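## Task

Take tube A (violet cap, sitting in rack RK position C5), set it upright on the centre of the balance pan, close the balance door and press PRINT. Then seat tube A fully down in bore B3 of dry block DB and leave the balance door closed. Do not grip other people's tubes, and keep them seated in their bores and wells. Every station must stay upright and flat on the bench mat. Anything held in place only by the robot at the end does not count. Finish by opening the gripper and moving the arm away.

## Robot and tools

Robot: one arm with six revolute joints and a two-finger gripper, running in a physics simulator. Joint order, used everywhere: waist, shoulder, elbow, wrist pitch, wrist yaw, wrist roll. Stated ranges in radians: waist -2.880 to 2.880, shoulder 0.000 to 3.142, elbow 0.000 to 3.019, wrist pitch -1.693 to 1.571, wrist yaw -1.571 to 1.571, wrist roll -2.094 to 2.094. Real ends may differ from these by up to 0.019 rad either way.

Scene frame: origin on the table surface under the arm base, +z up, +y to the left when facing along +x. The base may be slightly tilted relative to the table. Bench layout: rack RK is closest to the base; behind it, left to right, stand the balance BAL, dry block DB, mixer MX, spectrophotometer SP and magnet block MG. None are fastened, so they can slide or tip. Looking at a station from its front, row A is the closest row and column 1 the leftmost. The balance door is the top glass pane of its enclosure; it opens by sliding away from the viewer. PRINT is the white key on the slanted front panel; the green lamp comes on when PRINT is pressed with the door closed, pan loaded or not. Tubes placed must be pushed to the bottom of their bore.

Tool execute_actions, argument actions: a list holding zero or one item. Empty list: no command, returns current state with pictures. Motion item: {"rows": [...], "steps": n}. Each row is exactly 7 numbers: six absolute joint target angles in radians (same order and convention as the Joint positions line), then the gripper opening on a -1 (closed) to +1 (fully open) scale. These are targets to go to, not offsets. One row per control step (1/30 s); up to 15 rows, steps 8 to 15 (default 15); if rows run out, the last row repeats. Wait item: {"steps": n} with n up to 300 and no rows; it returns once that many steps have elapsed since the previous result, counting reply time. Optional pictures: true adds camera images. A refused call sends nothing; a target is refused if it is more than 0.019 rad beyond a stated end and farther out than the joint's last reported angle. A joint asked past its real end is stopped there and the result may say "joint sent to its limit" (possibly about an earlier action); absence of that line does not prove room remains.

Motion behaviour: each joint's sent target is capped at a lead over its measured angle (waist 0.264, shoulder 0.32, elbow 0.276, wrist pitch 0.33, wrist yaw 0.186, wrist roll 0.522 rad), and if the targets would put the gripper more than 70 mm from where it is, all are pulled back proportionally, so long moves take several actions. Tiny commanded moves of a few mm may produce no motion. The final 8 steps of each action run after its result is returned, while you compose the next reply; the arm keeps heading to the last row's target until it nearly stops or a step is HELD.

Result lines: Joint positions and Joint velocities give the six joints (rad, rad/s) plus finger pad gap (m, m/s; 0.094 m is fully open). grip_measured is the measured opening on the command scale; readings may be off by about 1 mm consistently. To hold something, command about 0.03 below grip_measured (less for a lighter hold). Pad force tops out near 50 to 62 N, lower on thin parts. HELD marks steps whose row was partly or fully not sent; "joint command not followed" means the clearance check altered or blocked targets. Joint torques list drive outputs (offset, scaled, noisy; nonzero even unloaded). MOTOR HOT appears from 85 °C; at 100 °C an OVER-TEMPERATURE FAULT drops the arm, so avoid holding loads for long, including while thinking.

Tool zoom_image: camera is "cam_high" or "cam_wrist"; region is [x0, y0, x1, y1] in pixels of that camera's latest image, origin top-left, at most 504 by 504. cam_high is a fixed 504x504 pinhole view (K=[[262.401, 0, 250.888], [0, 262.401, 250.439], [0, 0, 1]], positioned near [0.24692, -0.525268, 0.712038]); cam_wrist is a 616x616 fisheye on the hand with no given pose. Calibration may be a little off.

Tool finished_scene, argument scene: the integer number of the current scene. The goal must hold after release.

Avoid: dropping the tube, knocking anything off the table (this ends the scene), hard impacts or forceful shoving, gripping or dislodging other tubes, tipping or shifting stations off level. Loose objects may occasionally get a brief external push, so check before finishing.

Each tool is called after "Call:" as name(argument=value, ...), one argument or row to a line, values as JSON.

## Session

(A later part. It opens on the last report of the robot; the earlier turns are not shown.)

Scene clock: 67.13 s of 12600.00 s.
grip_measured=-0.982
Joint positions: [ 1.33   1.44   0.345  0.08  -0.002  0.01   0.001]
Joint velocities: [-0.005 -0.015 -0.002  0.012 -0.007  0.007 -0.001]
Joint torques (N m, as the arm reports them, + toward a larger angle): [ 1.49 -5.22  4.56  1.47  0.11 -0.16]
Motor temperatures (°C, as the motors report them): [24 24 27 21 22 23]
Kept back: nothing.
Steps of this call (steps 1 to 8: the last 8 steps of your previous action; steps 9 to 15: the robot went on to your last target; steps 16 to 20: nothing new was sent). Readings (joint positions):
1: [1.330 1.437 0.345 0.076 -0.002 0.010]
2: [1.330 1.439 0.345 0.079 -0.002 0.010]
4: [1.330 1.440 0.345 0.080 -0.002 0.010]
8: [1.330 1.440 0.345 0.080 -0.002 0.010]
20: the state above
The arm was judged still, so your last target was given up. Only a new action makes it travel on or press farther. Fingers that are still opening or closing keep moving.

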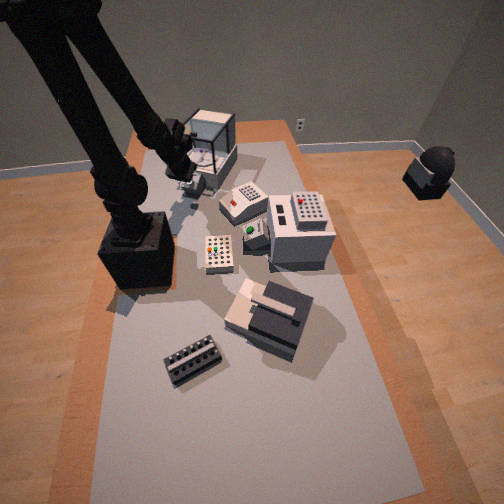

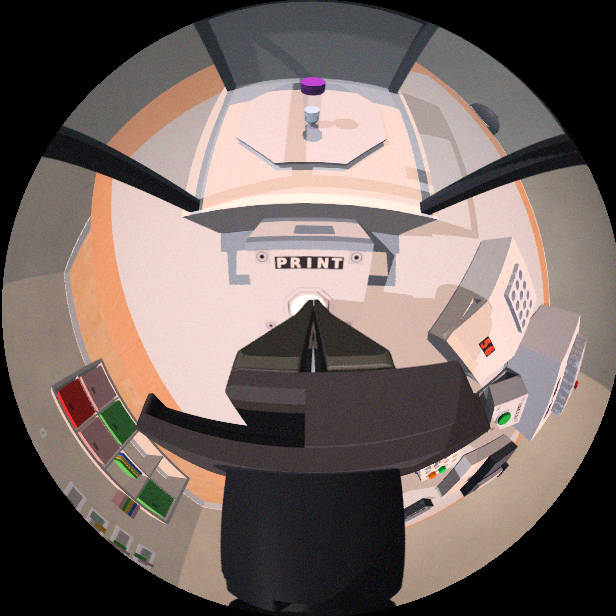

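Key touched and brightened; press a bit more.

Call:
execute_actions(
  actions=[
    {"rows":[[1.345,1.475,0.352,0.11,0,0,-1]]},
  ],
)

Call:
execute_actions(
  actions=[
    {"steps":15},
  ],
  pictures=true,
)

Scene clock: 67.53 s of 12600.00 s.
grip_measured=-0.983
Joint positions: [ 1.33   1.444  0.343  0.089 -0.002  0.01   0.001]
Joint velocities: [ 0.005  0.005 -0.002 -0.002 -0.022  0.037  0.   ]
Joint torques (N m, as the arm reports them, + toward a larger angle): [ 1.48 -3.96  4.64  1.58  0.1  -0.16]
Motor temperatures (°C, as the motors report them): [24 24 27 21 22 23]
Steps of this call (steps 1 to 5: nothing new was sent; steps 6 to 12: the first 7 steps of this action). Readings (joint positions):
6: [1.330 1.441 0.345 0.082 -0.002 0.010]
7: [1.330 1.444 0.345 0.085 -0.002 0.010]
9: [1.330 1.444 0.343 0.088 -0.002 0.010]
12: the state above

Scene clock: 68.03 s of 12600.00 s.
grip_measured=-0.983
Joint positions: [ 1.33   1.444  0.343  0.089 -0.002  0.01   0.001]
Joint velocities: [-0.005  0.005  0.012 -0.002 -0.066 -0.051  0.001]
Joint torques (N m, as the arm reports them, + toward a larger angle): [ 1.48 -3.99  4.67  1.5   0.1  -0.16]
Motor temperatures (°C, as the motors report them): [24 24 27 21 22 23]
Kept back: nothing.
Steps of this call (steps 1 to 8: the last 8 steps of your previous action; steps 9 to 15: the robot went on to your last target). Readings (joint positions):
1: [1.330 1.444 0.343 0.089 -0.002 0.010]
2: [1.330 1.444 0.343 0.089 -0.002 0.010]
4: [1.330 1.444 0.343 0.089 -0.002 0.010]
8: [1.330 1.444 0.343 0.089 -0.002 0.010]
15: the state above
The arm was judged still, so your last target was given up. Only a new action makes it travel on or press farther. Fingers that are still opening or closing keep moving.

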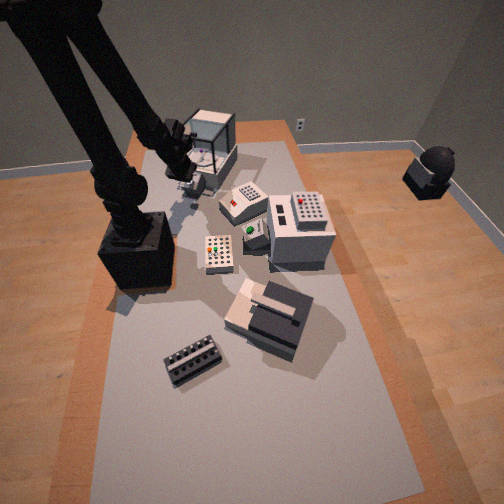

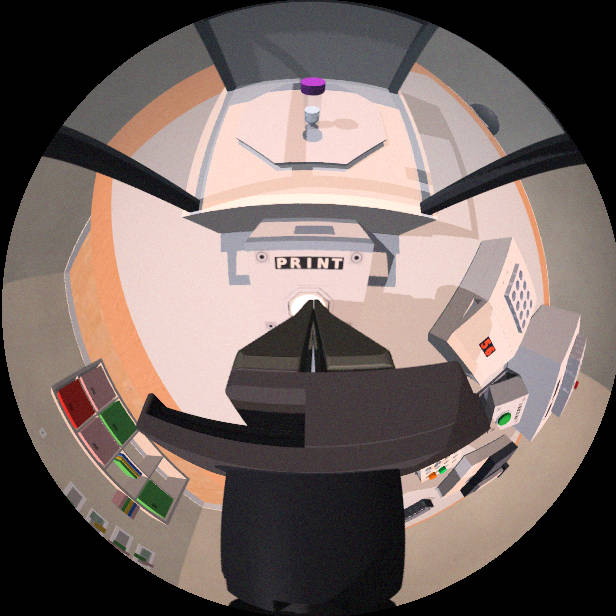

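Call:
execute_actions(
  actions=[
    {"rows":[[1.33,1.42,0.37,0.06,0,0,-1],[1.33,1.39,0.37,0.02,0,0,-1],[1.33,1.36,0.375,-0.03,0,0,-1],[1.33,1.33,0.385,-0.08,0,0,-1],[1.33,1.3,0.4,-0.13,0,0,-1],[1.33,1.27,0.415,-0.18,0,0,-1],[1.33,1.24,0.43,-0.23,0,0,-1],[1.33,1.2,0.45,-0.3,0,0,-1],[1.33,1.16,0.47,-0.37,0,0,-1],[1.33,1.12,0.5,-0.45,0,0,-1],[1.33,1.09,0.53,-0.53,0,0,-1],[1.33,1.07,0.57,-0.61,0,0,-1],[1.33,1.06,0.62,-0.7,0,0,-1],[1.33,1.06,0.67,-0.79,0,0,-1],[1.33,1.06,0.72,-0.88,0,0,-1]]},
  ],
)

Call:
execute_actions(
  actions=[
    {"steps":30},
  ],
  pictures=true,
)

Call:
zoom_image(
  camera="cam_high",
  region=[150, 100, 260, 210],
)

Scene clock: 68.73 s of 12600.00 s.
grip_measured=-0.983
Joint positions: [ 1.33   1.314  0.363 -0.131 -0.002  0.01   0.001]
Joint velocities: [-0.005 -0.904  0.261 -1.463 -0.007 -0.022 -0.001]
Joint torques (N m, as the arm reports them, + toward a larger angle): [ 0.44 -7.14  8.82  1.    0.1  -0.16]
Motor temperatures (°C, as the motors report them): [24 24 27 21 22 23]
Steps of this call (steps 1 to 14: nothing new was sent; steps 15 to 21: the first 7 steps of this action). Readings (joint positions):
15: [1.330 1.440 0.343 0.085 -0.002 0.010]
16: [1.330 1.432 0.343 0.072 -0.002 0.010]
18: [1.330 1.396 0.347 0.009 -0.002 0.010]
21: the state above

Scene clock: 69.73 s of 12600.00 s.
grip_measured=-0.983
Joint positions: [ 1.33   1.055  0.708 -0.871 -0.002  0.01   0.001]
Joint velocities: [-0.005  0.005  0.017 -0.012 -0.022 -0.037 -0.001]
Joint torques (N m, as the arm reports them, + toward a larger angle): [ 0.48 -5.22  8.75  0.2   0.1  -0.16]
Motor temperatures (°C, as the motors report them): [24 24 27 21 22 23]
Kept back: nothing.
Steps of this call (steps 1 to 8: the last 8 steps of your previous action; steps 9 to 30: the robot went on to your last target). Readings (joint positions):
1: [1.330 1.282 0.374 -0.185 -0.002 0.010]
2: [1.330 1.248 0.388 -0.245 -0.002 0.010]
4: [1.330 1.172 0.429 -0.383 -0.002 0.010]
8: [1.330 1.065 0.576 -0.704 -0.002 0.010]
30: the state above

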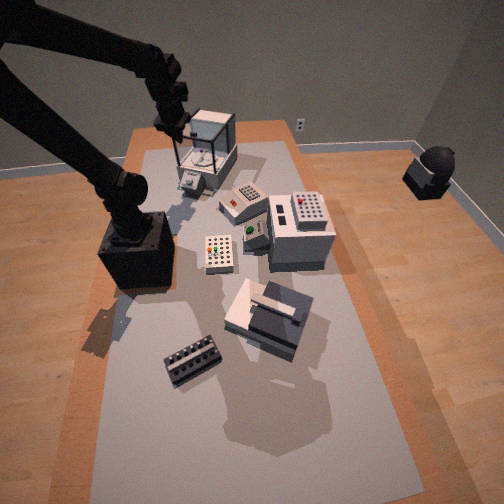

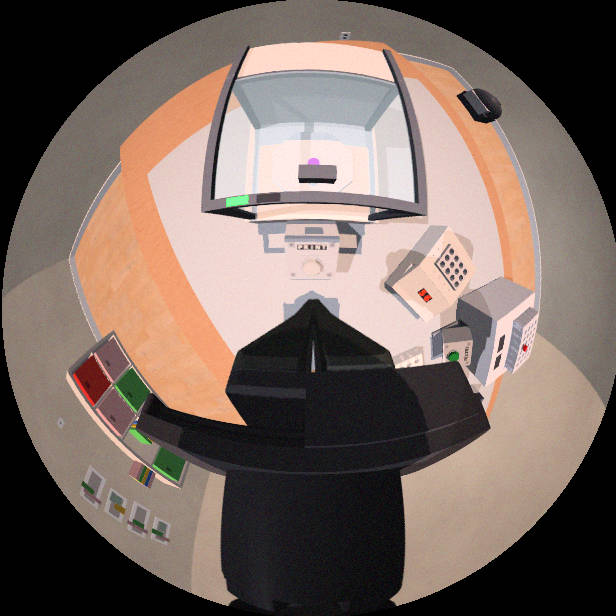

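Region (150, 100, 260, 210) of cam_high's 504x504 image, scaled by 4.582, with more detail than that image has.

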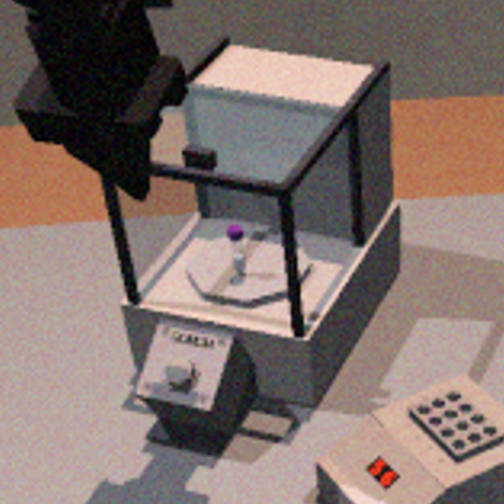

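Green. Reopen: go to (1.355,1.02), then (1.398,1.004).

Call:
execute_actions(
  actions=[
    {"rows":[[1.33,1.08,0.78,-0.92,0,0,-1],[1.33,1.1,0.82,-0.95,0,0,-1],[1.33,1.125,0.86,-0.98,0,0,-1],[1.33,1.15,0.9,-1.0,0,0,-1],[1.33,1.175,0.93,-1.02,0,0,-1],[1.33,1.2,0.96,-1.04,0,0,-1],[1.33,1.225,0.99,-1.06,0,0,-1],[1.33,1.25,1.01,-1.07,0,0,-1],[1.33,1.275,1.03,-1.08,0,0,-1],[1.33,1.3,1.045,-1.08,0,0,-1],[1.33,1.32,1.055,-1.08,0,0,-1],[1.33,1.335,1.06,-1.08,0,0,-1],[1.33,1.345,1.06,-1.08,0,0,-1]]},
  ],
)

Call:
execute_actions(
  actions=[
    {"steps":25},
  ],
)

Call:
execute_actions(
  actions=[
    {"rows":[[1.33,1.36,1.02,-1.06,0,0,-1],[1.33,1.375,1.015,-1.04,0,0,-1],[1.33,1.395,1.015,-1.02,0,0,-1]]},
  ],
)

Call:
execute_actions(
  actions=[
    {"steps":20},
  ],
  pictures=true,
)

Scene clock: 70.47 s of 12600.00 s.
grip_measured=-0.983
Joint positions: [ 1.33   1.171  0.869 -1.019 -0.002  0.01   0.001]
Joint velocities: [ 0.005  0.835  1.145 -0.52   0.022  0.007 -0.   ]
Joint torques (N m, as the arm reports them, + toward a larger angle): [ 0.46 -6.93 11.7   0.27  0.1  -0.16]
Motor temperatures (°C, as the motors report them): [24 24 27 21 22 23]
Steps of this call (steps 1 to 15: the robot went on to your last target; steps 16 to 22: the first 7 steps of this action). Readings (joint positions):
16: [1.330 1.057 0.710 -0.879 -0.002 0.010]
17: [1.330 1.063 0.719 -0.900 -0.002 0.010]
19: [1.330 1.093 0.761 -0.955 -0.002 0.010]
22: the state above

Scene clock: 71.30 s of 12600.00 s.
grip_measured=-0.983
Joint positions: [ 1.33   1.356  1.03  -1.072 -0.002  0.01   0.001]
Joint velocities: [-0.005 -0.005  0.002 -0.017  0.007 -0.051 -0.   ]
Joint torques (N m, as the arm reports them, + toward a larger angle): [  0.3  -10.51   9.81  -0.11   0.1   -0.16]
Motor temperatures (°C, as the motors report them): [24 24 27 21 22 23]
Kept back: nothing.
Steps of this call (steps 1 to 8: the last 8 steps of your previous action; steps 9 to 25: the robot went on to your last target). Readings (joint positions):
1: [1.330 1.200 0.908 -1.034 -0.002 0.010]
2: [1.330 1.226 0.943 -1.046 -0.002 0.010]
4: [1.330 1.274 0.998 -1.058 -0.002 0.010]
8: [1.330 1.339 1.030 -1.061 -0.002 0.010]
25: the state above

Scene clock: 71.53 s of 12600.00 s.
grip_measured=-0.983
Joint positions: [ 1.33   1.386  1.01  -1.036 -0.002  0.01   0.001]
Joint velocities: [ 0.005  0.19  -0.032  0.071 -0.007 -0.037 -0.   ]
Joint torques (N m, as the arm reports them, + toward a larger angle): [  0.35 -10.22   7.93   0.53   0.1   -0.16]
Motor temperatures (°C, as the motors report them): [24 24 27 21 22 23]
Steps of this call (steps 1 to 7: the first 7 steps of this action). Readings (joint positions):
1: [1.330 1.356 1.029 -1.071 -0.002 0.010]
2: [1.330 1.356 1.025 -1.067 -0.002 0.010]
4: [1.330 1.364 1.016 -1.049 -0.002 0.010]
7: the state above

Scene clock: 72.20 s of 12600.00 s.
grip_measured=-0.983
Joint positions: [ 1.33   1.399  1.005 -1.033 -0.002  0.01   0.001]
Joint velocities: [-0.005 -0.015 -0.017  0.007 -0.081  0.022 -0.   ]
Joint torques (N m, as the arm reports them, + toward a larger angle): [  0.34 -10.33   8.01   0.55   0.1   -0.16]
Motor temperatures (°C, as the motors report them): [24 24 27 21 22 23]
Kept back: nothing.
Steps of this call (steps 1 to 8: the last 8 steps of your previous action; steps 9 to 20: the robot went on to your last target). Readings (joint positions):
1: [1.330 1.392 1.009 -1.034 -0.002 0.010]
2: [1.330 1.396 1.007 -1.034 -0.002 0.010]
4: [1.330 1.399 1.005 -1.034 -0.002 0.010]
8: [1.330 1.399 1.005 -1.033 -0.002 0.010]
20: the state above

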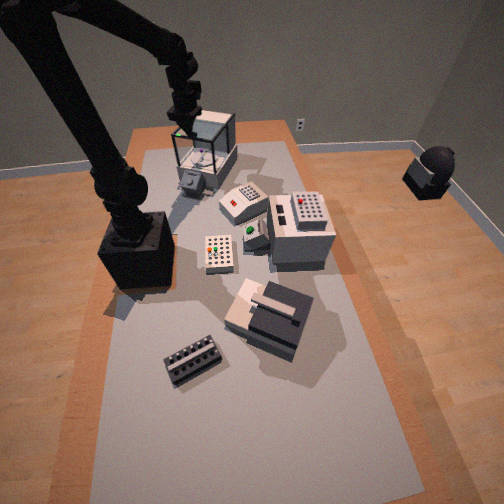

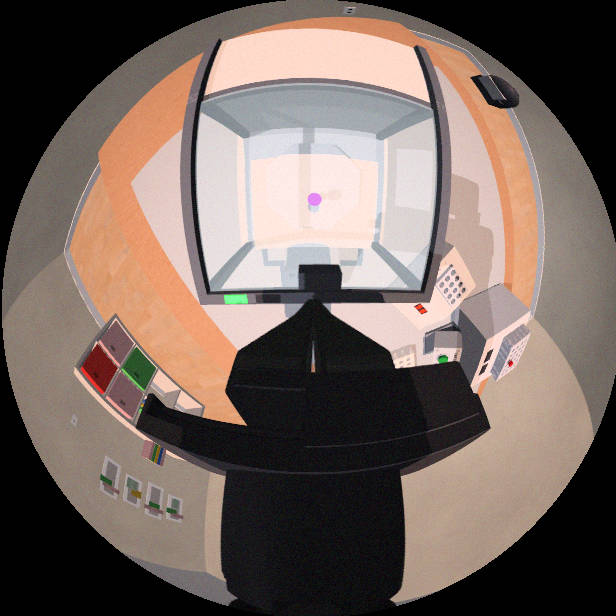

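Call:
execute_actions(
  actions=[
    {"rows":[[1.33,1.41,1.055,-1.03,0,0,-1],[1.33,1.42,1.066,-1.03,0,0,-1],[1.33,1.43,1.078,-1.032,0,0,-1],[1.33,1.44,1.089,-1.034,0,0,-1],[1.33,1.45,1.10,-1.035,0,0,-1],[1.33,1.46,1.111,-1.036,0,0,-1],[1.33,1.47,1.122,-1.038,0,0,-1],[1.33,1.48,1.134,-1.039,0,0,-1],[1.33,1.49,1.145,-1.04,0,0,-1],[1.33,1.50,1.156,-1.041,0,0,-1],[1.33,1.51,1.167,-1.043,0,0,-1],[1.33,1.52,1.179,-1.044,0,0,-1],[1.33,1.53,1.19,-1.045,0,0,-1],[1.33,1.542,1.204,-1.047,0,0,-1],[1.33,1.554,1.218,-1.049,0,0,-1]]},
  ],
)

Call:
execute_actions(
  actions=[
    {"rows":[[1.33,1.566,1.232,-1.051,0,0,-1],[1.33,1.578,1.246,-1.053,0,0,-1],[1.33,1.59,1.26,-1.055,0,0,-1],[1.33,1.602,1.274,-1.057,0,0,-1],[1.33,1.614,1.288,-1.059,0,0,-1],[1.33,1.626,1.302,-1.061,0,0,-1],[1.33,1.638,1.316,-1.063,0,0,-1],[1.33,1.65,1.33,-1.065,0,0,-1],[1.33,1.662,1.344,-1.067,0,0,-1],[1.33,1.674,1.358,-1.069,0,0,-1],[1.33,1.686,1.372,-1.071,0,0,-1],[1.33,1.698,1.386,-1.073,0,0,-1],[1.33,1.71,1.398,-1.075,0,0,-1]]},
  ],
)

Call:
execute_actions(
  actions=[
    {"steps":25},
  ],
)

Call:
execute_actions(
  actions=[
    {"rows":[[1.33,1.69,1.37,-1.08,0,0,-1],[1.33,1.67,1.355,-1.09,0,0,-1],[1.33,1.65,1.34,-1.1,0,0,-1],[1.33,1.63,1.33,-1.11,0,0,-0.9],[1.33,1.61,1.32,-1.12,0,0,-0.8],[1.33,1.59,1.31,-1.13,0,0,-0.7],[1.33,1.57,1.30,-1.14,0,0,-0.6],[1.33,1.55,1.295,-1.15,0,0,-0.55],[1.33,1.535,1.29,-1.15,0,0,-0.55]]},
  ],
)

Call:
execute_actions(
  actions=[
    {"steps":25},
  ],
  pictures=true,
)

Scene clock: 74.30 s of 12600.00 s.
grip_measured=-0.983
Joint positions: [ 1.33   1.44   1.045 -1.036 -0.002  0.01   0.001]
Joint velocities: [-0.005  0.327  0.32  -0.056  0.022 -0.007  0.   ]
Joint torques (N m, as the arm reports them, + toward a larger angle): [ 0.35 -9.57 11.64  0.17  0.1  -0.16]
Motor temperatures (°C, as the motors report them): [24 24 27 21 22 23]
Steps of this call (steps 1 to 15: the robot went on to your last target; steps 16 to 56: nothing new was sent; steps 57 to 63: the first 7 steps of this action). Readings (joint positions):
57: [1.330 1.400 1.005 -1.033 -0.002 0.010]
58: [1.330 1.401 1.006 -1.033 -0.002 0.010]
60: [1.330 1.411 1.015 -1.033 -0.002 0.010]
63: the state above

Scene clock: 74.80 s of 12600.00 s.
grip_measured=-0.983
Joint positions: [ 1.33   1.608  1.236 -1.059 -0.002  0.01   0.001]
Joint velocities: [-0.015  0.347  0.418 -0.056 -0.022 -0.066  0.001]
Joint torques (N m, as the arm reports them, + toward a larger angle): [  0.3  -12.54  11.39   0.2    0.1   -0.16]
Motor temperatures (°C, as the motors report them): [24 24 27 21 22 23]
Steps of this call (steps 1 to 8: the last 8 steps of your previous action; steps 9 to 15: the first 7 steps of this action). Readings (joint positions):
9: [1.330 1.538 1.151 -1.048 -0.002 0.010]
10: [1.330 1.549 1.164 -1.050 -0.002 0.010]
12: [1.330 1.572 1.193 -1.054 -0.002 0.010]
15: the state above

Scene clock: 75.63 s of 12600.00 s.
grip_measured=-0.983
Joint positions: [ 1.33   1.699  1.356 -1.071 -0.     0.01   0.001]
Joint velocities: [ 0.005  0.005 -0.007 -0.022  0.007 -0.022 -0.   ]
Joint torques (N m, as the arm reports them, + toward a larger angle): [  0.16 -13.81  10.67   0.02   0.06  -0.16]
Motor temperatures (°C, as the motors report them): [24 24 27 21 22 23]
Kept back: nothing.
Steps of this call (steps 1 to 8: the last 8 steps of your previous action; steps 9 to 25: the robot went on to your last target). Readings (joint positions):
1: [1.330 1.620 1.251 -1.061 -0.002 0.010]
2: [1.330 1.633 1.265 -1.063 -0.002 0.010]
4: [1.330 1.655 1.295 -1.067 -0.001 0.010]
8: [1.330 1.693 1.347 -1.071 -0.000 0.010]
25: the state above

Scene clock: 75.87 s of 12600.00 s.
grip_measured=-0.650
Joint positions: [ 1.33   1.65   1.308 -1.109 -0.     0.01   0.016]
Joint velocities: [-0.005 -0.513 -0.383 -0.325 -0.007 -0.051  0.094]
Joint torques (N m, as the arm reports them, + toward a larger angle): [  0.37 -17.85   8.63  -0.19   0.06  -0.16]
Motor temperatures (°C, as the motors report them): [24 24 27 21 22 23]
Steps of this call (steps 1 to 7: the first 7 steps of this action). Readings (joint positions):
1: [1.330 1.699 1.356 -1.071 -0.000 0.010]
2: [1.330 1.699 1.356 -1.072 -0.000 0.010]
4: [1.330 1.690 1.346 -1.080 -0.000 0.010]
7: the state above

Scene clock: 76.70 s of 12600.00 s.
grip_measured=-0.553
Joint positions: [ 1.33   1.531  1.275 -1.144 -0.     0.01   0.021]
Joint velocities: [-0.015 -0.005 -0.002 -0.012 -0.081  0.007 -0.   ]
Joint torques (N m, as the arm reports them, + toward a larger angle): [  0.18 -12.25   8.89  -0.01   0.06  -0.16]
Motor temperatures (°C, as the motors report them): [24 24 27 21 22 23]
Kept back: nothing.
Steps of this call (steps 1 to 8: the last 8 steps of your previous action; steps 9 to 25: the robot went on to your last target). Readings (joint positions):
1: [1.330 1.631 1.295 -1.121 -0.000 0.010]
2: [1.330 1.611 1.284 -1.131 -0.000 0.010]
4: [1.330 1.572 1.275 -1.143 -0.000 0.010]
8: [1.330 1.529 1.275 -1.144 -0.000 0.010]
25: the state above

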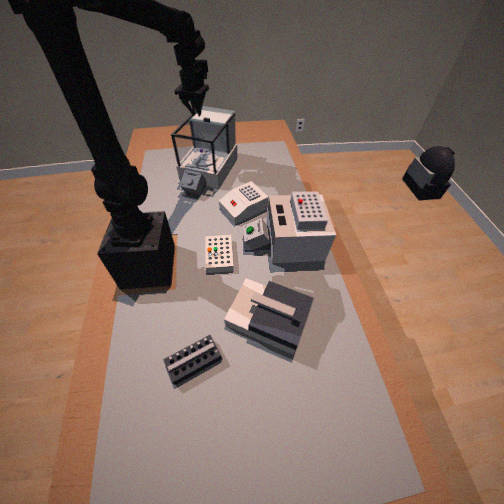

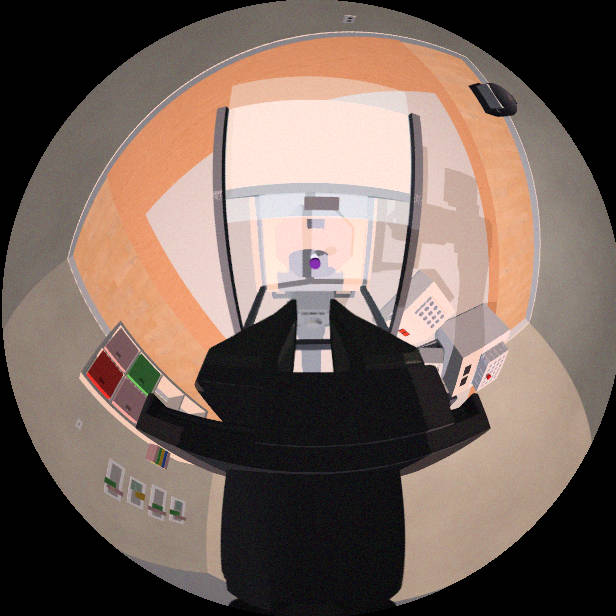

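Call:
execute_actions(
  actions=[
    {"rows":[[1.33,1.542,1.27,-1.126,0,0,-0.55],[1.33,1.549,1.255,-1.102,0,0,-0.55],[1.33,1.556,1.24,-1.078,0,0,-0.55],[1.33,1.563,1.225,-1.054,0,0,-0.55],[1.33,1.57,1.21,-1.03,0,0,-0.55],[1.33,1.577,1.195,-1.006,0,0,-0.55],[1.33,1.585,1.18,-0.982,0,0,-0.55],[1.33,1.592,1.165,-0.958,0,0,-0.55],[1.33,1.599,1.15,-0.934,0,0,-0.55],[1.33,1.606,1.134,-0.91,0,0,-0.55],[1.33,1.616,1.127,-0.893,0,0,-0.55],[1.33,1.626,1.12,-0.875,0,0,-0.55],[1.33,1.636,1.113,-0.858,0,0,-0.55],[1.33,1.645,1.106,-0.84,0,0,-0.55]]},
  ],
)

Call:
execute_actions(
  actions=[
    {"rows":[[1.33,1.652,1.10,-0.83,0,0,-0.55],[1.33,1.658,1.095,-0.82,0,0,-0.55],[1.33,1.665,1.09,-0.81,0,0,-0.55],[1.33,1.668,1.083,-0.80,0,0,-0.55],[1.33,1.672,1.076,-0.79,0,0,-0.55],[1.33,1.675,1.069,-0.78,0,0,-0.55],[1.33,1.68,1.061,-0.773,0,0,-0.55],[1.33,1.684,1.056,-0.767,0,0,-0.55]]},
  ],
)

Call:
execute_actions(
  actions=[
    {"steps":25},
  ],
  pictures=true,
)

Scene clock: 77.50 s of 12600.00 s.
grip_measured=-0.553
Joint positions: [ 1.33   1.548  1.209 -1.038 -0.     0.01   0.021]
Joint velocities: [-0.005  0.21  -0.457  0.662 -0.022  0.051 -0.   ]
Joint torques (N m, as the arm reports them, + toward a larger angle): [  0.3  -10.86   7.44   0.45   0.05  -0.16]
Motor temperatures (°C, as the motors report them): [24 24 27 21 22 23]
Steps of this call (steps 1 to 15: the robot went on to your last target; steps 16 to 17: nothing new was sent; steps 18 to 24: the first 7 steps of this action). Readings (joint positions):
18: [1.330 1.531 1.274 -1.143 -0.000 0.010]
19: [1.330 1.531 1.270 -1.136 -0.000 0.010]
21: [1.330 1.533 1.251 -1.104 -0.000 0.010]
24: the state above

Scene clock: 78.00 s of 12600.00 s.
grip_measured=-0.553
Joint positions: [ 1.33   1.673  1.067 -0.803 -0.     0.01   0.021]
Joint velocities: [-0.015  0.005 -0.149  0.276  0.051  0.037 -0.   ]
Joint torques (N m, as the arm reports them, + toward a larger angle): [  0.23 -12.36   6.5    0.43   0.06  -0.16]
Motor temperatures (°C, as the motors report them): [24 24 27 21 22 23]
Steps of this call (steps 1 to 8: the last 8 steps of your previous action; steps 9 to 15: the first 7 steps of this action). Readings (joint positions):
9: [1.330 1.651 1.095 -0.866 -0.000 0.010]
10: [1.330 1.659 1.090 -0.855 -0.000 0.010]
12: [1.330 1.669 1.082 -0.834 -0.000 0.010]
15: the state above

Scene clock: 78.83 s of 12600.00 s.
grip_measured=-0.553
Joint positions: [ 1.33   1.676  1.055 -0.778 -0.     0.01   0.021]
Joint velocities: [-0.015 -0.015  0.002 -0.012 -0.022 -0.037 -0.   ]
Joint torques (N m, as the arm reports them, + toward a larger angle): [  0.21 -12.25   6.43   0.55   0.06  -0.16]
Motor temperatures (°C, as the motors report them): [24 24 27 21 22 23]
Kept back: nothing.
Steps of this call (steps 1 to 8: the last 8 steps of your previous action; steps 9 to 25: the robot went on to your last target). Readings (joint positions):
1: [1.330 1.673 1.062 -0.794 -0.000 0.010]
2: [1.330 1.674 1.058 -0.788 -0.000 0.010]
4: [1.330 1.675 1.056 -0.780 -0.000 0.010]
8: [1.330 1.676 1.055 -0.778 -0.000 0.010]
25: the state above

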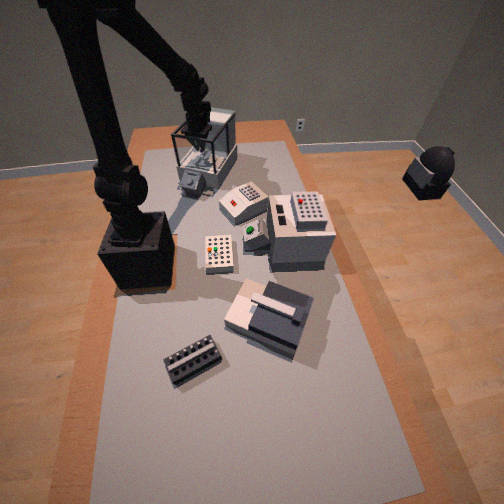

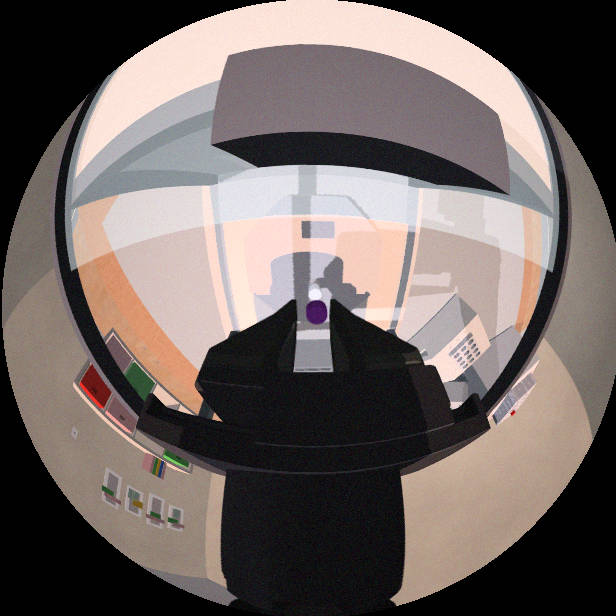

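Call:
execute_actions(
  actions=[
    {"rows":[[1.33,1.684,1.056,-0.767,0,0,-0.65],[1.33,1.684,1.056,-0.767,0,0,-0.72],[1.33,1.684,1.056,-0.767,0,0,-0.76],[1.33,1.684,1.056,-0.767,0,0,-0.8]],"steps":12},
  ],
)

Call:
execute_actions(
  actions=[
    {"rows":[[1.33,1.68,1.09,-0.78,0,0,-0.8],[1.33,1.672,1.11,-0.80,0,0,-0.8],[1.33,1.662,1.125,-0.82,0,0,-0.8],[1.33,1.65,1.14,-0.845,0,0,-0.8],[1.33,1.635,1.152,-0.875,0,0,-0.8],[1.33,1.62,1.165,-0.90,0,0,-0.8],[1.33,1.606,1.18,-0.93,0,0,-0.8],[1.33,1.598,1.20,-0.96,0,0,-0.8],[1.33,1.59,1.22,-0.99,0,0,-0.8],[1.33,1.582,1.24,-1.02,0,0,-0.8],[1.33,1.574,1.265,-1.05,0,0,-0.8],[1.33,1.566,1.29,-1.08,0,0,-0.8],[1.33,1.56,1.31,-1.11,0,0,-0.8],[1.33,1.555,1.33,-1.14,0,0,-0.8],[1.33,1.55,1.35,-1.17,0,0,-0.8]]},
  ],
)

Call:
execute_actions(
  actions=[
    {"rows":[[1.33,1.54,1.35,-1.18,0,0,-0.8],[1.33,1.52,1.35,-1.2,0,0,-0.8],[1.33,1.5,1.34,-1.21,0,0,-0.8],[1.33,1.48,1.33,-1.22,0,0,-0.8],[1.33,1.46,1.32,-1.23,0,0,-0.8],[1.3,1.44,1.30,-1.24,0,0,-0.8],[1.26,1.42,1.28,-1.24,0,0,-0.8],[1.22,1.4,1.26,-1.24,0,0,-0.8],[1.18,1.4,1.25,-1.24,0,0,-0.8],[1.14,1.4,1.25,-1.24,0,0,-0.8],[1.1,1.4,1.25,-1.24,0,0,-0.8],[1.06,1.4,1.25,-1.24,0,0,-0.8],[1.02,1.4,1.25,-1.24,0,0,-0.8],[0.98,1.4,1.25,-1.24,0,0,-0.8],[0.94,1.4,1.25,-1.24,0,0,-0.8]]},
  ],
)

Call:
execute_actions(
  actions=[
    {"rows":[[0.9,1.4,1.25,-1.24,0,0,-0.8],[0.87,1.4,1.22,-1.22,0,0,-0.8],[0.84,1.4,1.18,-1.19,0,0,-0.8],[0.82,1.4,1.14,-1.16,0,0,-0.8],[0.8,1.4,1.1,-1.13,0,0,-0.8],[0.8,1.4,1.06,-1.1,0,0,-0.8],[0.8,1.4,1.02,-1.06,0,0,-0.8],[0.8,1.4,0.98,-1.02,0,0,-0.8],[0.8,1.4,0.94,-0.98,0,0,-0.8],[0.8,1.41,0.9,-0.94,0,0,-0.8],[0.8,1.42,0.86,-0.9,0,0,-0.8],[0.8,1.43,0.82,-0.85,0,0,-0.8],[0.8,1.44,0.79,-0.81,0,0,-0.8],[0.8,1.45,0.77,-0.78,0,0,-0.8]]},
  ],
)

Call:
execute_actions(
  actions=[
    {"steps":30},
  ],
  pictures=true,
)

Scene clock: 80.37 s of 12600.00 s.
grip_measured=-0.771
Joint positions: [ 1.33   1.676  1.055 -0.778 -0.     0.01   0.011]
Joint velocities: [ 0.005 -0.005 -0.022  0.012 -0.007  0.051 -0.029]
Joint torques (N m, as the arm reports them, + toward a larger angle): [  0.29 -12.22   6.44   0.55   0.05  -0.16]
Motor temperatures (°C, as the motors report them): [24 24 27 21 22 23]
Steps of this call (steps 1 to 15: the robot went on to your last target; steps 16 to 42: nothing new was sent; steps 43 to 46: the first 4 steps of this action). Readings (joint positions):
43: [1.330 1.676 1.055 -0.778 -0.000 0.010]
44: [1.330 1.676 1.055 -0.778 -0.000 0.010]
46: the state above

Scene clock: 80.87 s of 12600.00 s.
grip_measured=-0.781
Joint positions: [ 1.33   1.668  1.099 -0.871 -0.     0.01   0.01 ]
Joint velocities: [ 0.005 -0.171  0.339 -0.755  0.051 -0.037  0.   ]
Joint torques (N m, as the arm reports them, + toward a larger angle): [  0.23 -17.08  11.07   0.12   0.06  -0.16]
Motor temperatures (°C, as the motors report them): [24 24 27 21 22 23]
Steps of this call (steps 1 to 8: the last 8 steps of your previous action; steps 9 to 15: the first 7 steps of this action). Readings (joint positions):
9: [1.330 1.676 1.055 -0.778 -0.000 0.010]
10: [1.330 1.676 1.056 -0.780 -0.000 0.010]
12: [1.330 1.676 1.067 -0.803 -0.000 0.010]
15: the state above

Scene clock: 81.37 s of 12600.00 s.
grip_measured=-0.781
Joint positions: [ 1.325  1.474  1.301 -1.214 -0.001  0.01   0.01 ]
Joint velocities: [-0.171 -0.65  -0.222 -0.193 -0.095 -0.081  0.001]
Joint torques (N m, as the arm reports them, + toward a larger angle): [ -3.57 -13.13   7.33  -0.13   0.15  -0.16]
Motor temperatures (°C, as the motors report them): [24 24 27 21 22 23]
Steps of this call (steps 1 to 8: the last 8 steps of your previous action; steps 9 to 15: the first 7 steps of this action). Readings (joint positions):
9: [1.330 1.580 1.279 -1.125 -0.000 0.010]
10: [1.330 1.568 1.297 -1.145 -0.000 0.010]
12: [1.330 1.535 1.309 -1.175 -0.000 0.010]
15: the state above

Scene clock: 81.87 s of 12600.00 s.
grip_measured=-0.781
Joint positions: [ 0.784  1.395  1.101 -1.124  0.004  0.01   0.01 ]
Joint velocities: [-0.337 -0.005 -1.272  0.896 -0.095 -0.022  0.001]
Joint torques (N m, as the arm reports them, + toward a larger angle): [ 2.84 -9.79  7.36  0.1  -0.07 -0.15]
Motor temperatures (°C, as the motors report them): [24 24 27 21 22 23]
Steps of this call (steps 1 to 8: the last 8 steps of your previous action; steps 9 to 15: the first 7 steps of this action). Readings (joint positions):
9: [0.987 1.396 1.249 -1.233 -0.002 0.010]
10: [0.939 1.397 1.245 -1.230 -0.001 0.010]
12: [0.856 1.396 1.211 -1.202 0.001 0.010]
15: the state above

Scene clock: 82.87 s of 12600.00 s.
grip_measured=-0.781
Joint positions: [ 0.785  1.466  0.742 -0.792  0.003  0.01   0.01 ]
Joint velocities: [ 0.005 -0.005  0.007 -0.002 -0.007  0.007 -0.   ]
Joint torques (N m, as the arm reports them, + toward a larger angle): [ 1.09 -9.82  7.98  0.43 -0.02 -0.15]
Motor temperatures (°C, as the motors report them): [24 24 27 21 22 23]
Kept back: nothing.
Steps of this call (steps 1 to 8: the last 8 steps of your previous action; steps 9 to 30: the robot went on to your last target). Readings (joint positions):
1: [0.777 1.395 1.055 -1.092 0.004 0.010]
2: [0.776 1.395 1.008 -1.059 0.004 0.010]
4: [0.781 1.401 0.918 -0.988 0.003 0.010]
8: [0.785 1.439 0.776 -0.839 0.003 0.010]
30: the state above
The arm was judged still, so your last target was given up. Only a new action makes it travel on or press farther. Fingers that are still opening or closing keep moving.

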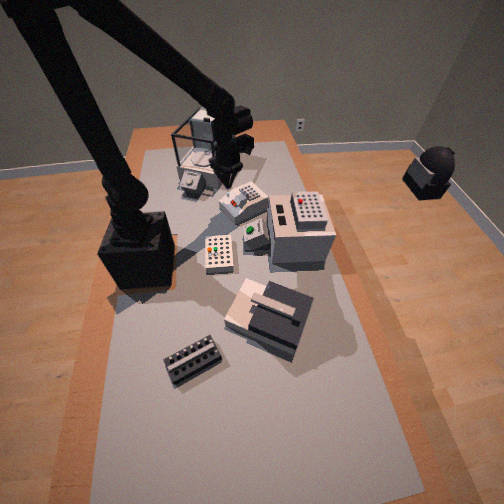

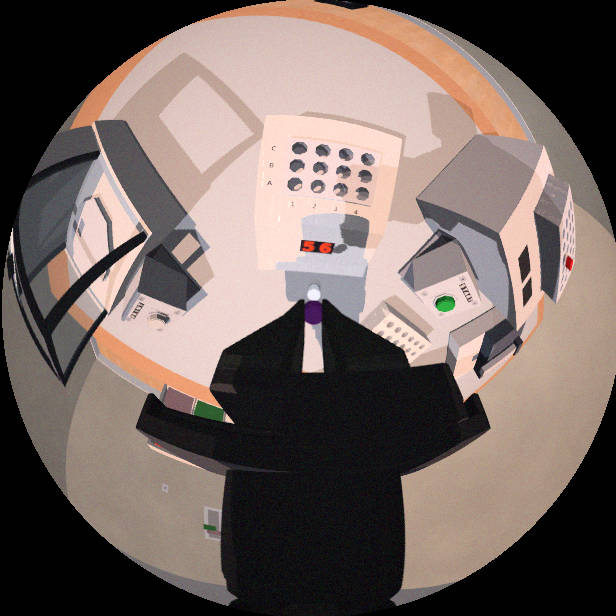

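Call:
execute_actions(
  actions=[
    {"rows":[[0.78,1.48,0.80,-0.78,0,0,-0.8],[0.77,1.495,0.82,-0.78,0,0,-0.8],[0.76,1.51,0.84,-0.775,0,0,-0.8],[0.75,1.53,0.86,-0.77,0,0,-0.8],[0.74,1.55,0.88,-0.765,0,0,-0.8],[0.73,1.57,0.90,-0.76,0,0,-0.8],[0.72,1.59,0.92,-0.755,0,0,-0.8],[0.71,1.61,0.94,-0.75,0,0,-0.8],[0.705,1.63,0.96,-0.745,0,0,-0.8],[0.705,1.645,0.975,-0.74,0,0,-0.8],[0.705,1.66,0.99,-0.74,0,0,-0.8],[0.705,1.67,1.0,-0.74,0,0,-0.8]]},
  ],
)

Call:
execute_actions(
  actions=[
    {"steps":30},
  ],
  pictures=true,
)

Scene clock: 83.77 s of 12600.00 s.
grip_measured=-0.781
Joint positions: [ 0.764  1.543  0.834 -0.782  0.001  0.01   0.01 ]
Joint velocities: [-0.278  0.64   0.725  0.139 -0.022  0.037 -0.001]
Joint torques (N m, as the arm reports them, + toward a larger angle): [-2.14 -9.28  9.19  0.51  0.03 -0.15]
Motor temperatures (°C, as the motors report them): [24 24 27 21 22 23]
Steps of this call (steps 1 to 20: nothing new was sent; steps 21 to 27: the first 7 steps of this action). Readings (joint positions):
21: [0.785 1.466 0.743 -0.792 0.003 0.010]
22: [0.785 1.469 0.747 -0.792 0.003 0.010]
24: [0.783 1.488 0.770 -0.792 0.002 0.010]
27: the state above

Scene clock: 84.77 s of 12600.00 s.
grip_measured=-0.781
Joint positions: [ 0.71   1.675  0.971 -0.744  0.001  0.01   0.01 ]
Joint velocities: [ 0.005  0.005 -0.007  0.007  0.022  0.037 -0.001]
Joint torques (N m, as the arm reports them, + toward a larger angle): [ -0.59 -12.78   8.27   0.3    0.03  -0.16]
Motor temperatures (°C, as the motors report them): [24 24 27 21 22 23]
Kept back: nothing.
Steps of this call (steps 1 to 8: the last 8 steps of your previous action; steps 9 to 30: the robot went on to your last target). Readings (joint positions):
1: [0.754 1.565 0.859 -0.775 0.001 0.010]
2: [0.744 1.587 0.884 -0.769 0.001 0.010]
4: [0.724 1.628 0.928 -0.755 0.001 0.010]
8: [0.710 1.674 0.971 -0.744 0.001 0.010]
30: the state above
The arm was judged still, so your last target was given up. Only a new action makes it travel on or press farther. Fingers that are still opening or closing keep moving.

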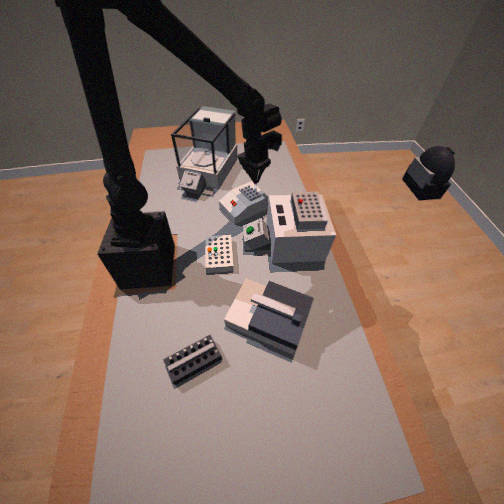

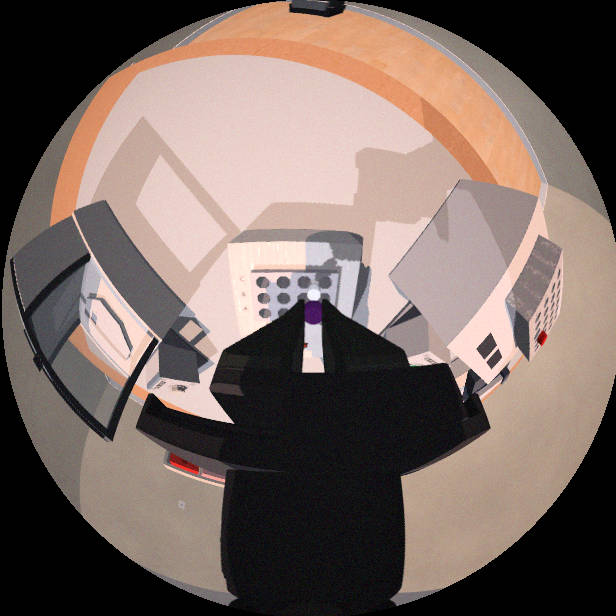

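Call:
execute_actions(
  actions=[
    {"rows":[[0.72,1.665,0.965,-0.735,0,0,-0.8],[0.725,1.66,0.955,-0.73,0,0,-0.8],[0.73,1.655,0.945,-0.725,0,0,-0.8],[0.735,1.652,0.935,-0.72,0,0,-0.8],[0.738,1.65,0.925,-0.71,0,0,-0.8],[0.738,1.65,0.915,-0.7,0,0,-0.8],[0.738,1.65,0.908,-0.7,0,0,-0.8]]},
  ],
)

Call:
execute_actions(
  actions=[
    {"steps":25},
  ],
  pictures=true,
)

Call:
zoom_image(
  camera="cam_wrist",
  region=[230,220,400,350],
)

Scene clock: 85.63 s of 12600.00 s.
grip_measured=-0.781
Joint positions: [ 0.717  1.658  0.93  -0.718  0.002  0.01   0.01 ]
Joint velocities: [ 0.054 -0.103 -0.261  0.129  0.022  0.037 -0.002]
Joint torques (N m, as the arm reports them, + toward a larger angle): [  1.17 -11.72   5.48   0.3   -0.06  -0.14]
Motor temperatures (°C, as the motors report them): [24 24 27 21 22 23]
Steps of this call (steps 1 to 19: nothing new was sent; steps 20 to 26: the first 7 steps of this action). Readings (joint positions):
20: [0.710 1.675 0.969 -0.744 0.001 0.010]
21: [0.710 1.675 0.967 -0.743 0.001 0.010]
23: [0.712 1.674 0.954 -0.736 0.001 0.010]
26: the state above

Scene clock: 86.47 s of 12600.00 s.
grip_measured=-0.781
Joint positions: [ 0.721  1.648  0.915 -0.71   0.003  0.01   0.01 ]
Joint velocities: [-0.005 -0.015 -0.022  0.002  0.037  0.022 -0.   ]
Joint torques (N m, as the arm reports them, + toward a larger angle): [  1.08 -11.33   5.36   0.51  -0.05  -0.15]
Motor temperatures (°C, as the motors report them): [24 24 27 21 22 23]
Kept back: nothing.
Steps of this call (steps 1 to 8: the last 8 steps of your previous action; steps 9 to 25: the robot went on to your last target). Readings (joint positions):
1: [0.718 1.653 0.923 -0.715 0.003 0.010]
2: [0.719 1.650 0.918 -0.713 0.003 0.010]
4: [0.721 1.648 0.915 -0.712 0.003 0.010]
8: [0.721 1.648 0.915 -0.710 0.003 0.010]
25: the state above

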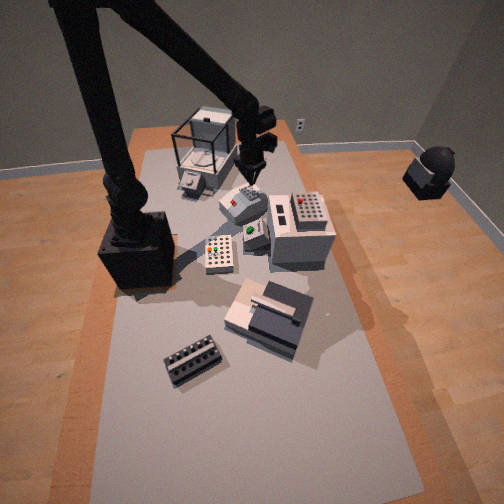

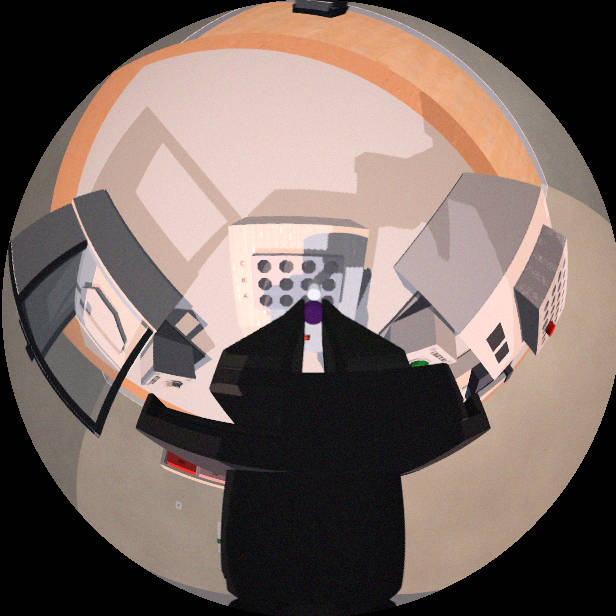

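Region (230, 220, 400, 350) of cam_wrist's 616x616 image, scaled by 2.965, with more detail than that image has; it fills the top 385 rows of this view, and the rest is white.

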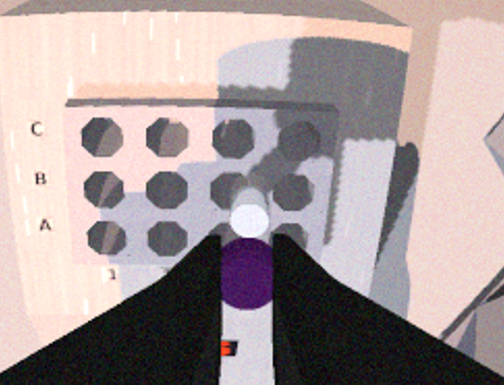

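Call:
execute_actions(
  actions=[
    {"rows":[[0.745,1.66,0.9,-0.69,0,0,-0.8],[0.751,1.666,0.895,-0.68,0,0,-0.8],[0.751,1.672,0.888,-0.67,0,0,-0.8]]},
  ],
)

Call:
execute_actions(
  actions=[
    {"steps":20},
  ],
  pictures=true,
)

Call:
zoom_image(
  camera="cam_wrist",
  region=[230,220,400,350],
)

Scene clock: 87.17 s of 12600.00 s.
grip_measured=-0.781
Joint positions: [ 0.727  1.646  0.908 -0.689  0.009  0.01   0.01 ]
Joint velocities: [-0.005 -0.015 -0.007 -0.012 -0.066 -0.007  0.001]
Joint torques (N m, as the arm reports them, + toward a larger angle): [ 1.55 -9.56  4.46  0.79 -0.27 -0.15]
Motor temperatures (°C, as the motors report them): [24 24 27 21 22 23]
Steps of this call (steps 1 to 14: the robot went on to your last target; steps 15 to 21: the first 7 steps of this action). Readings (joint positions):
15: [0.721 1.648 0.914 -0.708 0.003 0.010]
16: [0.722 1.648 0.913 -0.704 0.003 0.010]
18: [0.725 1.647 0.910 -0.694 0.006 0.010]
21: the state above

Scene clock: 87.83 s of 12600.00 s.
grip_measured=-0.781
Joint positions: [ 0.727  1.646  0.908 -0.689  0.009  0.01   0.01 ]
Joint velocities: [-0.005 -0.005 -0.002 -0.022 -0.037 -0.066  0.001]
Joint torques (N m, as the arm reports them, + toward a larger angle): [ 1.56 -9.34  4.47  0.83 -0.26 -0.16]
Motor temperatures (°C, as the motors report them): [24 24 27 21 22 23]
Kept back: nothing.
Steps of this call (steps 1 to 8: the last 8 steps of your previous action; steps 9 to 15: the robot went on to your last target; steps 16 to 20: nothing new was sent). Readings (joint positions):
1: [0.727 1.646 0.908 -0.689 0.009 0.010]
2: [0.727 1.646 0.908 -0.689 0.009 0.010]
4: [0.727 1.646 0.908 -0.689 0.009 0.010]
8: [0.727 1.646 0.908 -0.689 0.009 0.010]
20: the state above
The arm was judged still, so your last target was given up. Only a new action makes it travel on or press farther. Fingers that are still opening or closing keep moving.

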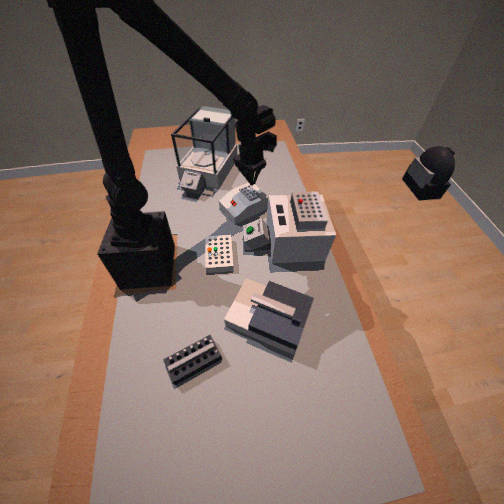

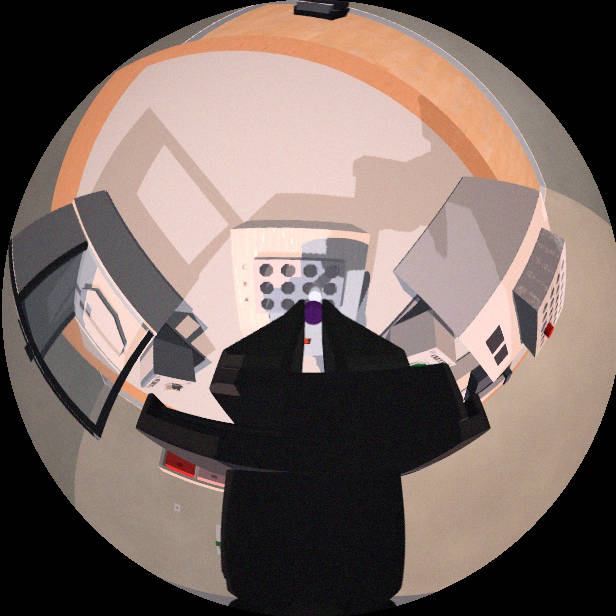

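Region (230, 220, 400, 350) of cam_wrist's 616x616 image, scaled by 2.965, with more detail than that image has; it fills the top 385 rows of this view, and the rest is white.

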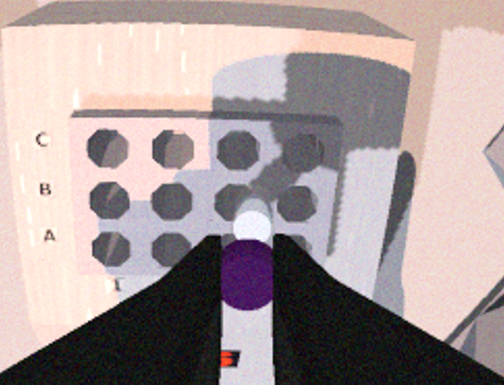

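Call:
execute_actions(
  actions=[
    {"rows":[[0.74,1.65,0.93,-0.7,0,0,-0.8],[0.74,1.65,0.955,-0.7,0,0,-0.8],[0.74,1.65,0.965,-0.7,0,0,-0.8],[0.74,1.65,0.965,-0.7,0,0,-0.8],[0.74,1.65,0.965,-0.7,0,0,-0.8],[0.74,1.65,0.965,-0.7,0,0,-0.8],[0.745,1.65,0.965,-0.7,0,0,-0.8],[0.75,1.65,0.965,-0.7,0,0,-0.8],[0.755,1.65,0.965,-0.7,0,0,-0.8]]},
  ],
)

Call:
execute_actions(
  actions=[
    {"steps":20},
  ],
  pictures=true,
)

Call:
zoom_image(
  camera="cam_wrist",
  region=[230,220,400,350],
)

Scene clock: 88.63 s of 12600.00 s.
grip_measured=-0.781
Joint positions: [ 0.727  1.644  0.921 -0.695  0.003  0.01   0.01 ]
Joint velocities: [ 0.005 -0.015  0.051 -0.012  0.022  0.007 -0.   ]
Joint torques (N m, as the arm reports them, + toward a larger angle): [  1.14 -11.07   8.99   0.01  -0.04  -0.16]
Motor temperatures (°C, as the motors report them): [24 24 27 21 22 23]
Steps of this call (steps 1 to 17: nothing new was sent; steps 18 to 24: the first 7 steps of this action). Readings (joint positions):
18: [0.727 1.644 0.908 -0.690 0.009 0.010]
19: [0.727 1.644 0.910 -0.692 0.008 0.010]
21: [0.727 1.644 0.914 -0.695 0.005 0.010]
24: the state above

Scene clock: 89.30 s of 12600.00 s.
grip_measured=-0.781
Joint positions: [ 0.741  1.644  0.924 -0.695  0.002  0.01   0.01 ]
Joint velocities: [-0.005 -0.005 -0.017 -0.012 -0.037  0.007  0.   ]
Joint torques (N m, as the arm reports them, + toward a larger angle): [  0.82 -11.02   9.05   0.04  -0.02  -0.15]
Motor temperatures (°C, as the motors report them): [24 24 27 21 22 23]
Kept back: nothing.
Steps of this call (steps 1 to 8: the last 8 steps of your previous action; steps 9 to 20: the robot went on to your last target). Readings (joint positions):
1: [0.728 1.644 0.923 -0.695 0.003 0.010]
2: [0.729 1.644 0.924 -0.695 0.003 0.010]
4: [0.734 1.644 0.924 -0.695 0.003 0.010]
8: [0.741 1.644 0.924 -0.695 0.002 0.010]
20: the state above

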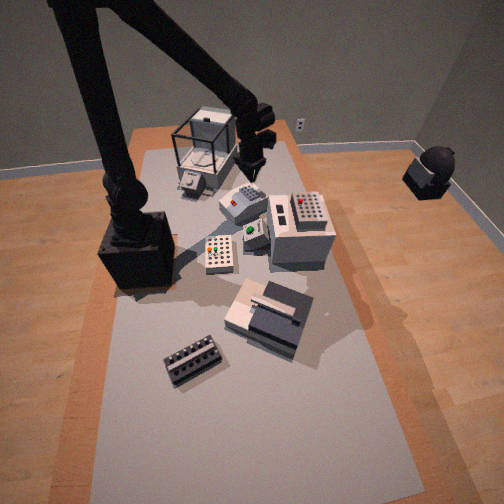

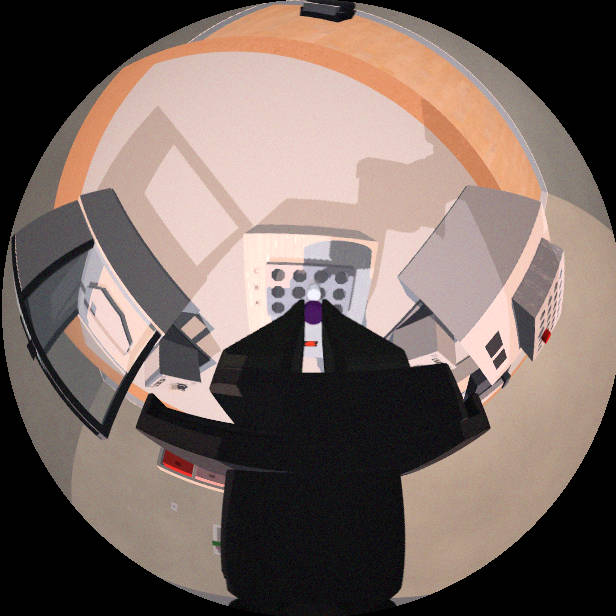

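Region (230, 220, 400, 350) of cam_wrist's 616x616 image, scaled by 2.965, with more detail than that image has; it fills the top 385 rows of this view, and the rest is white.

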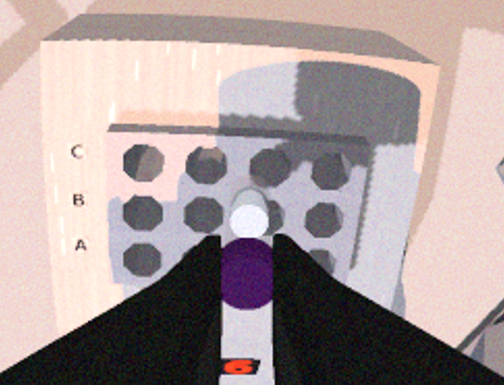

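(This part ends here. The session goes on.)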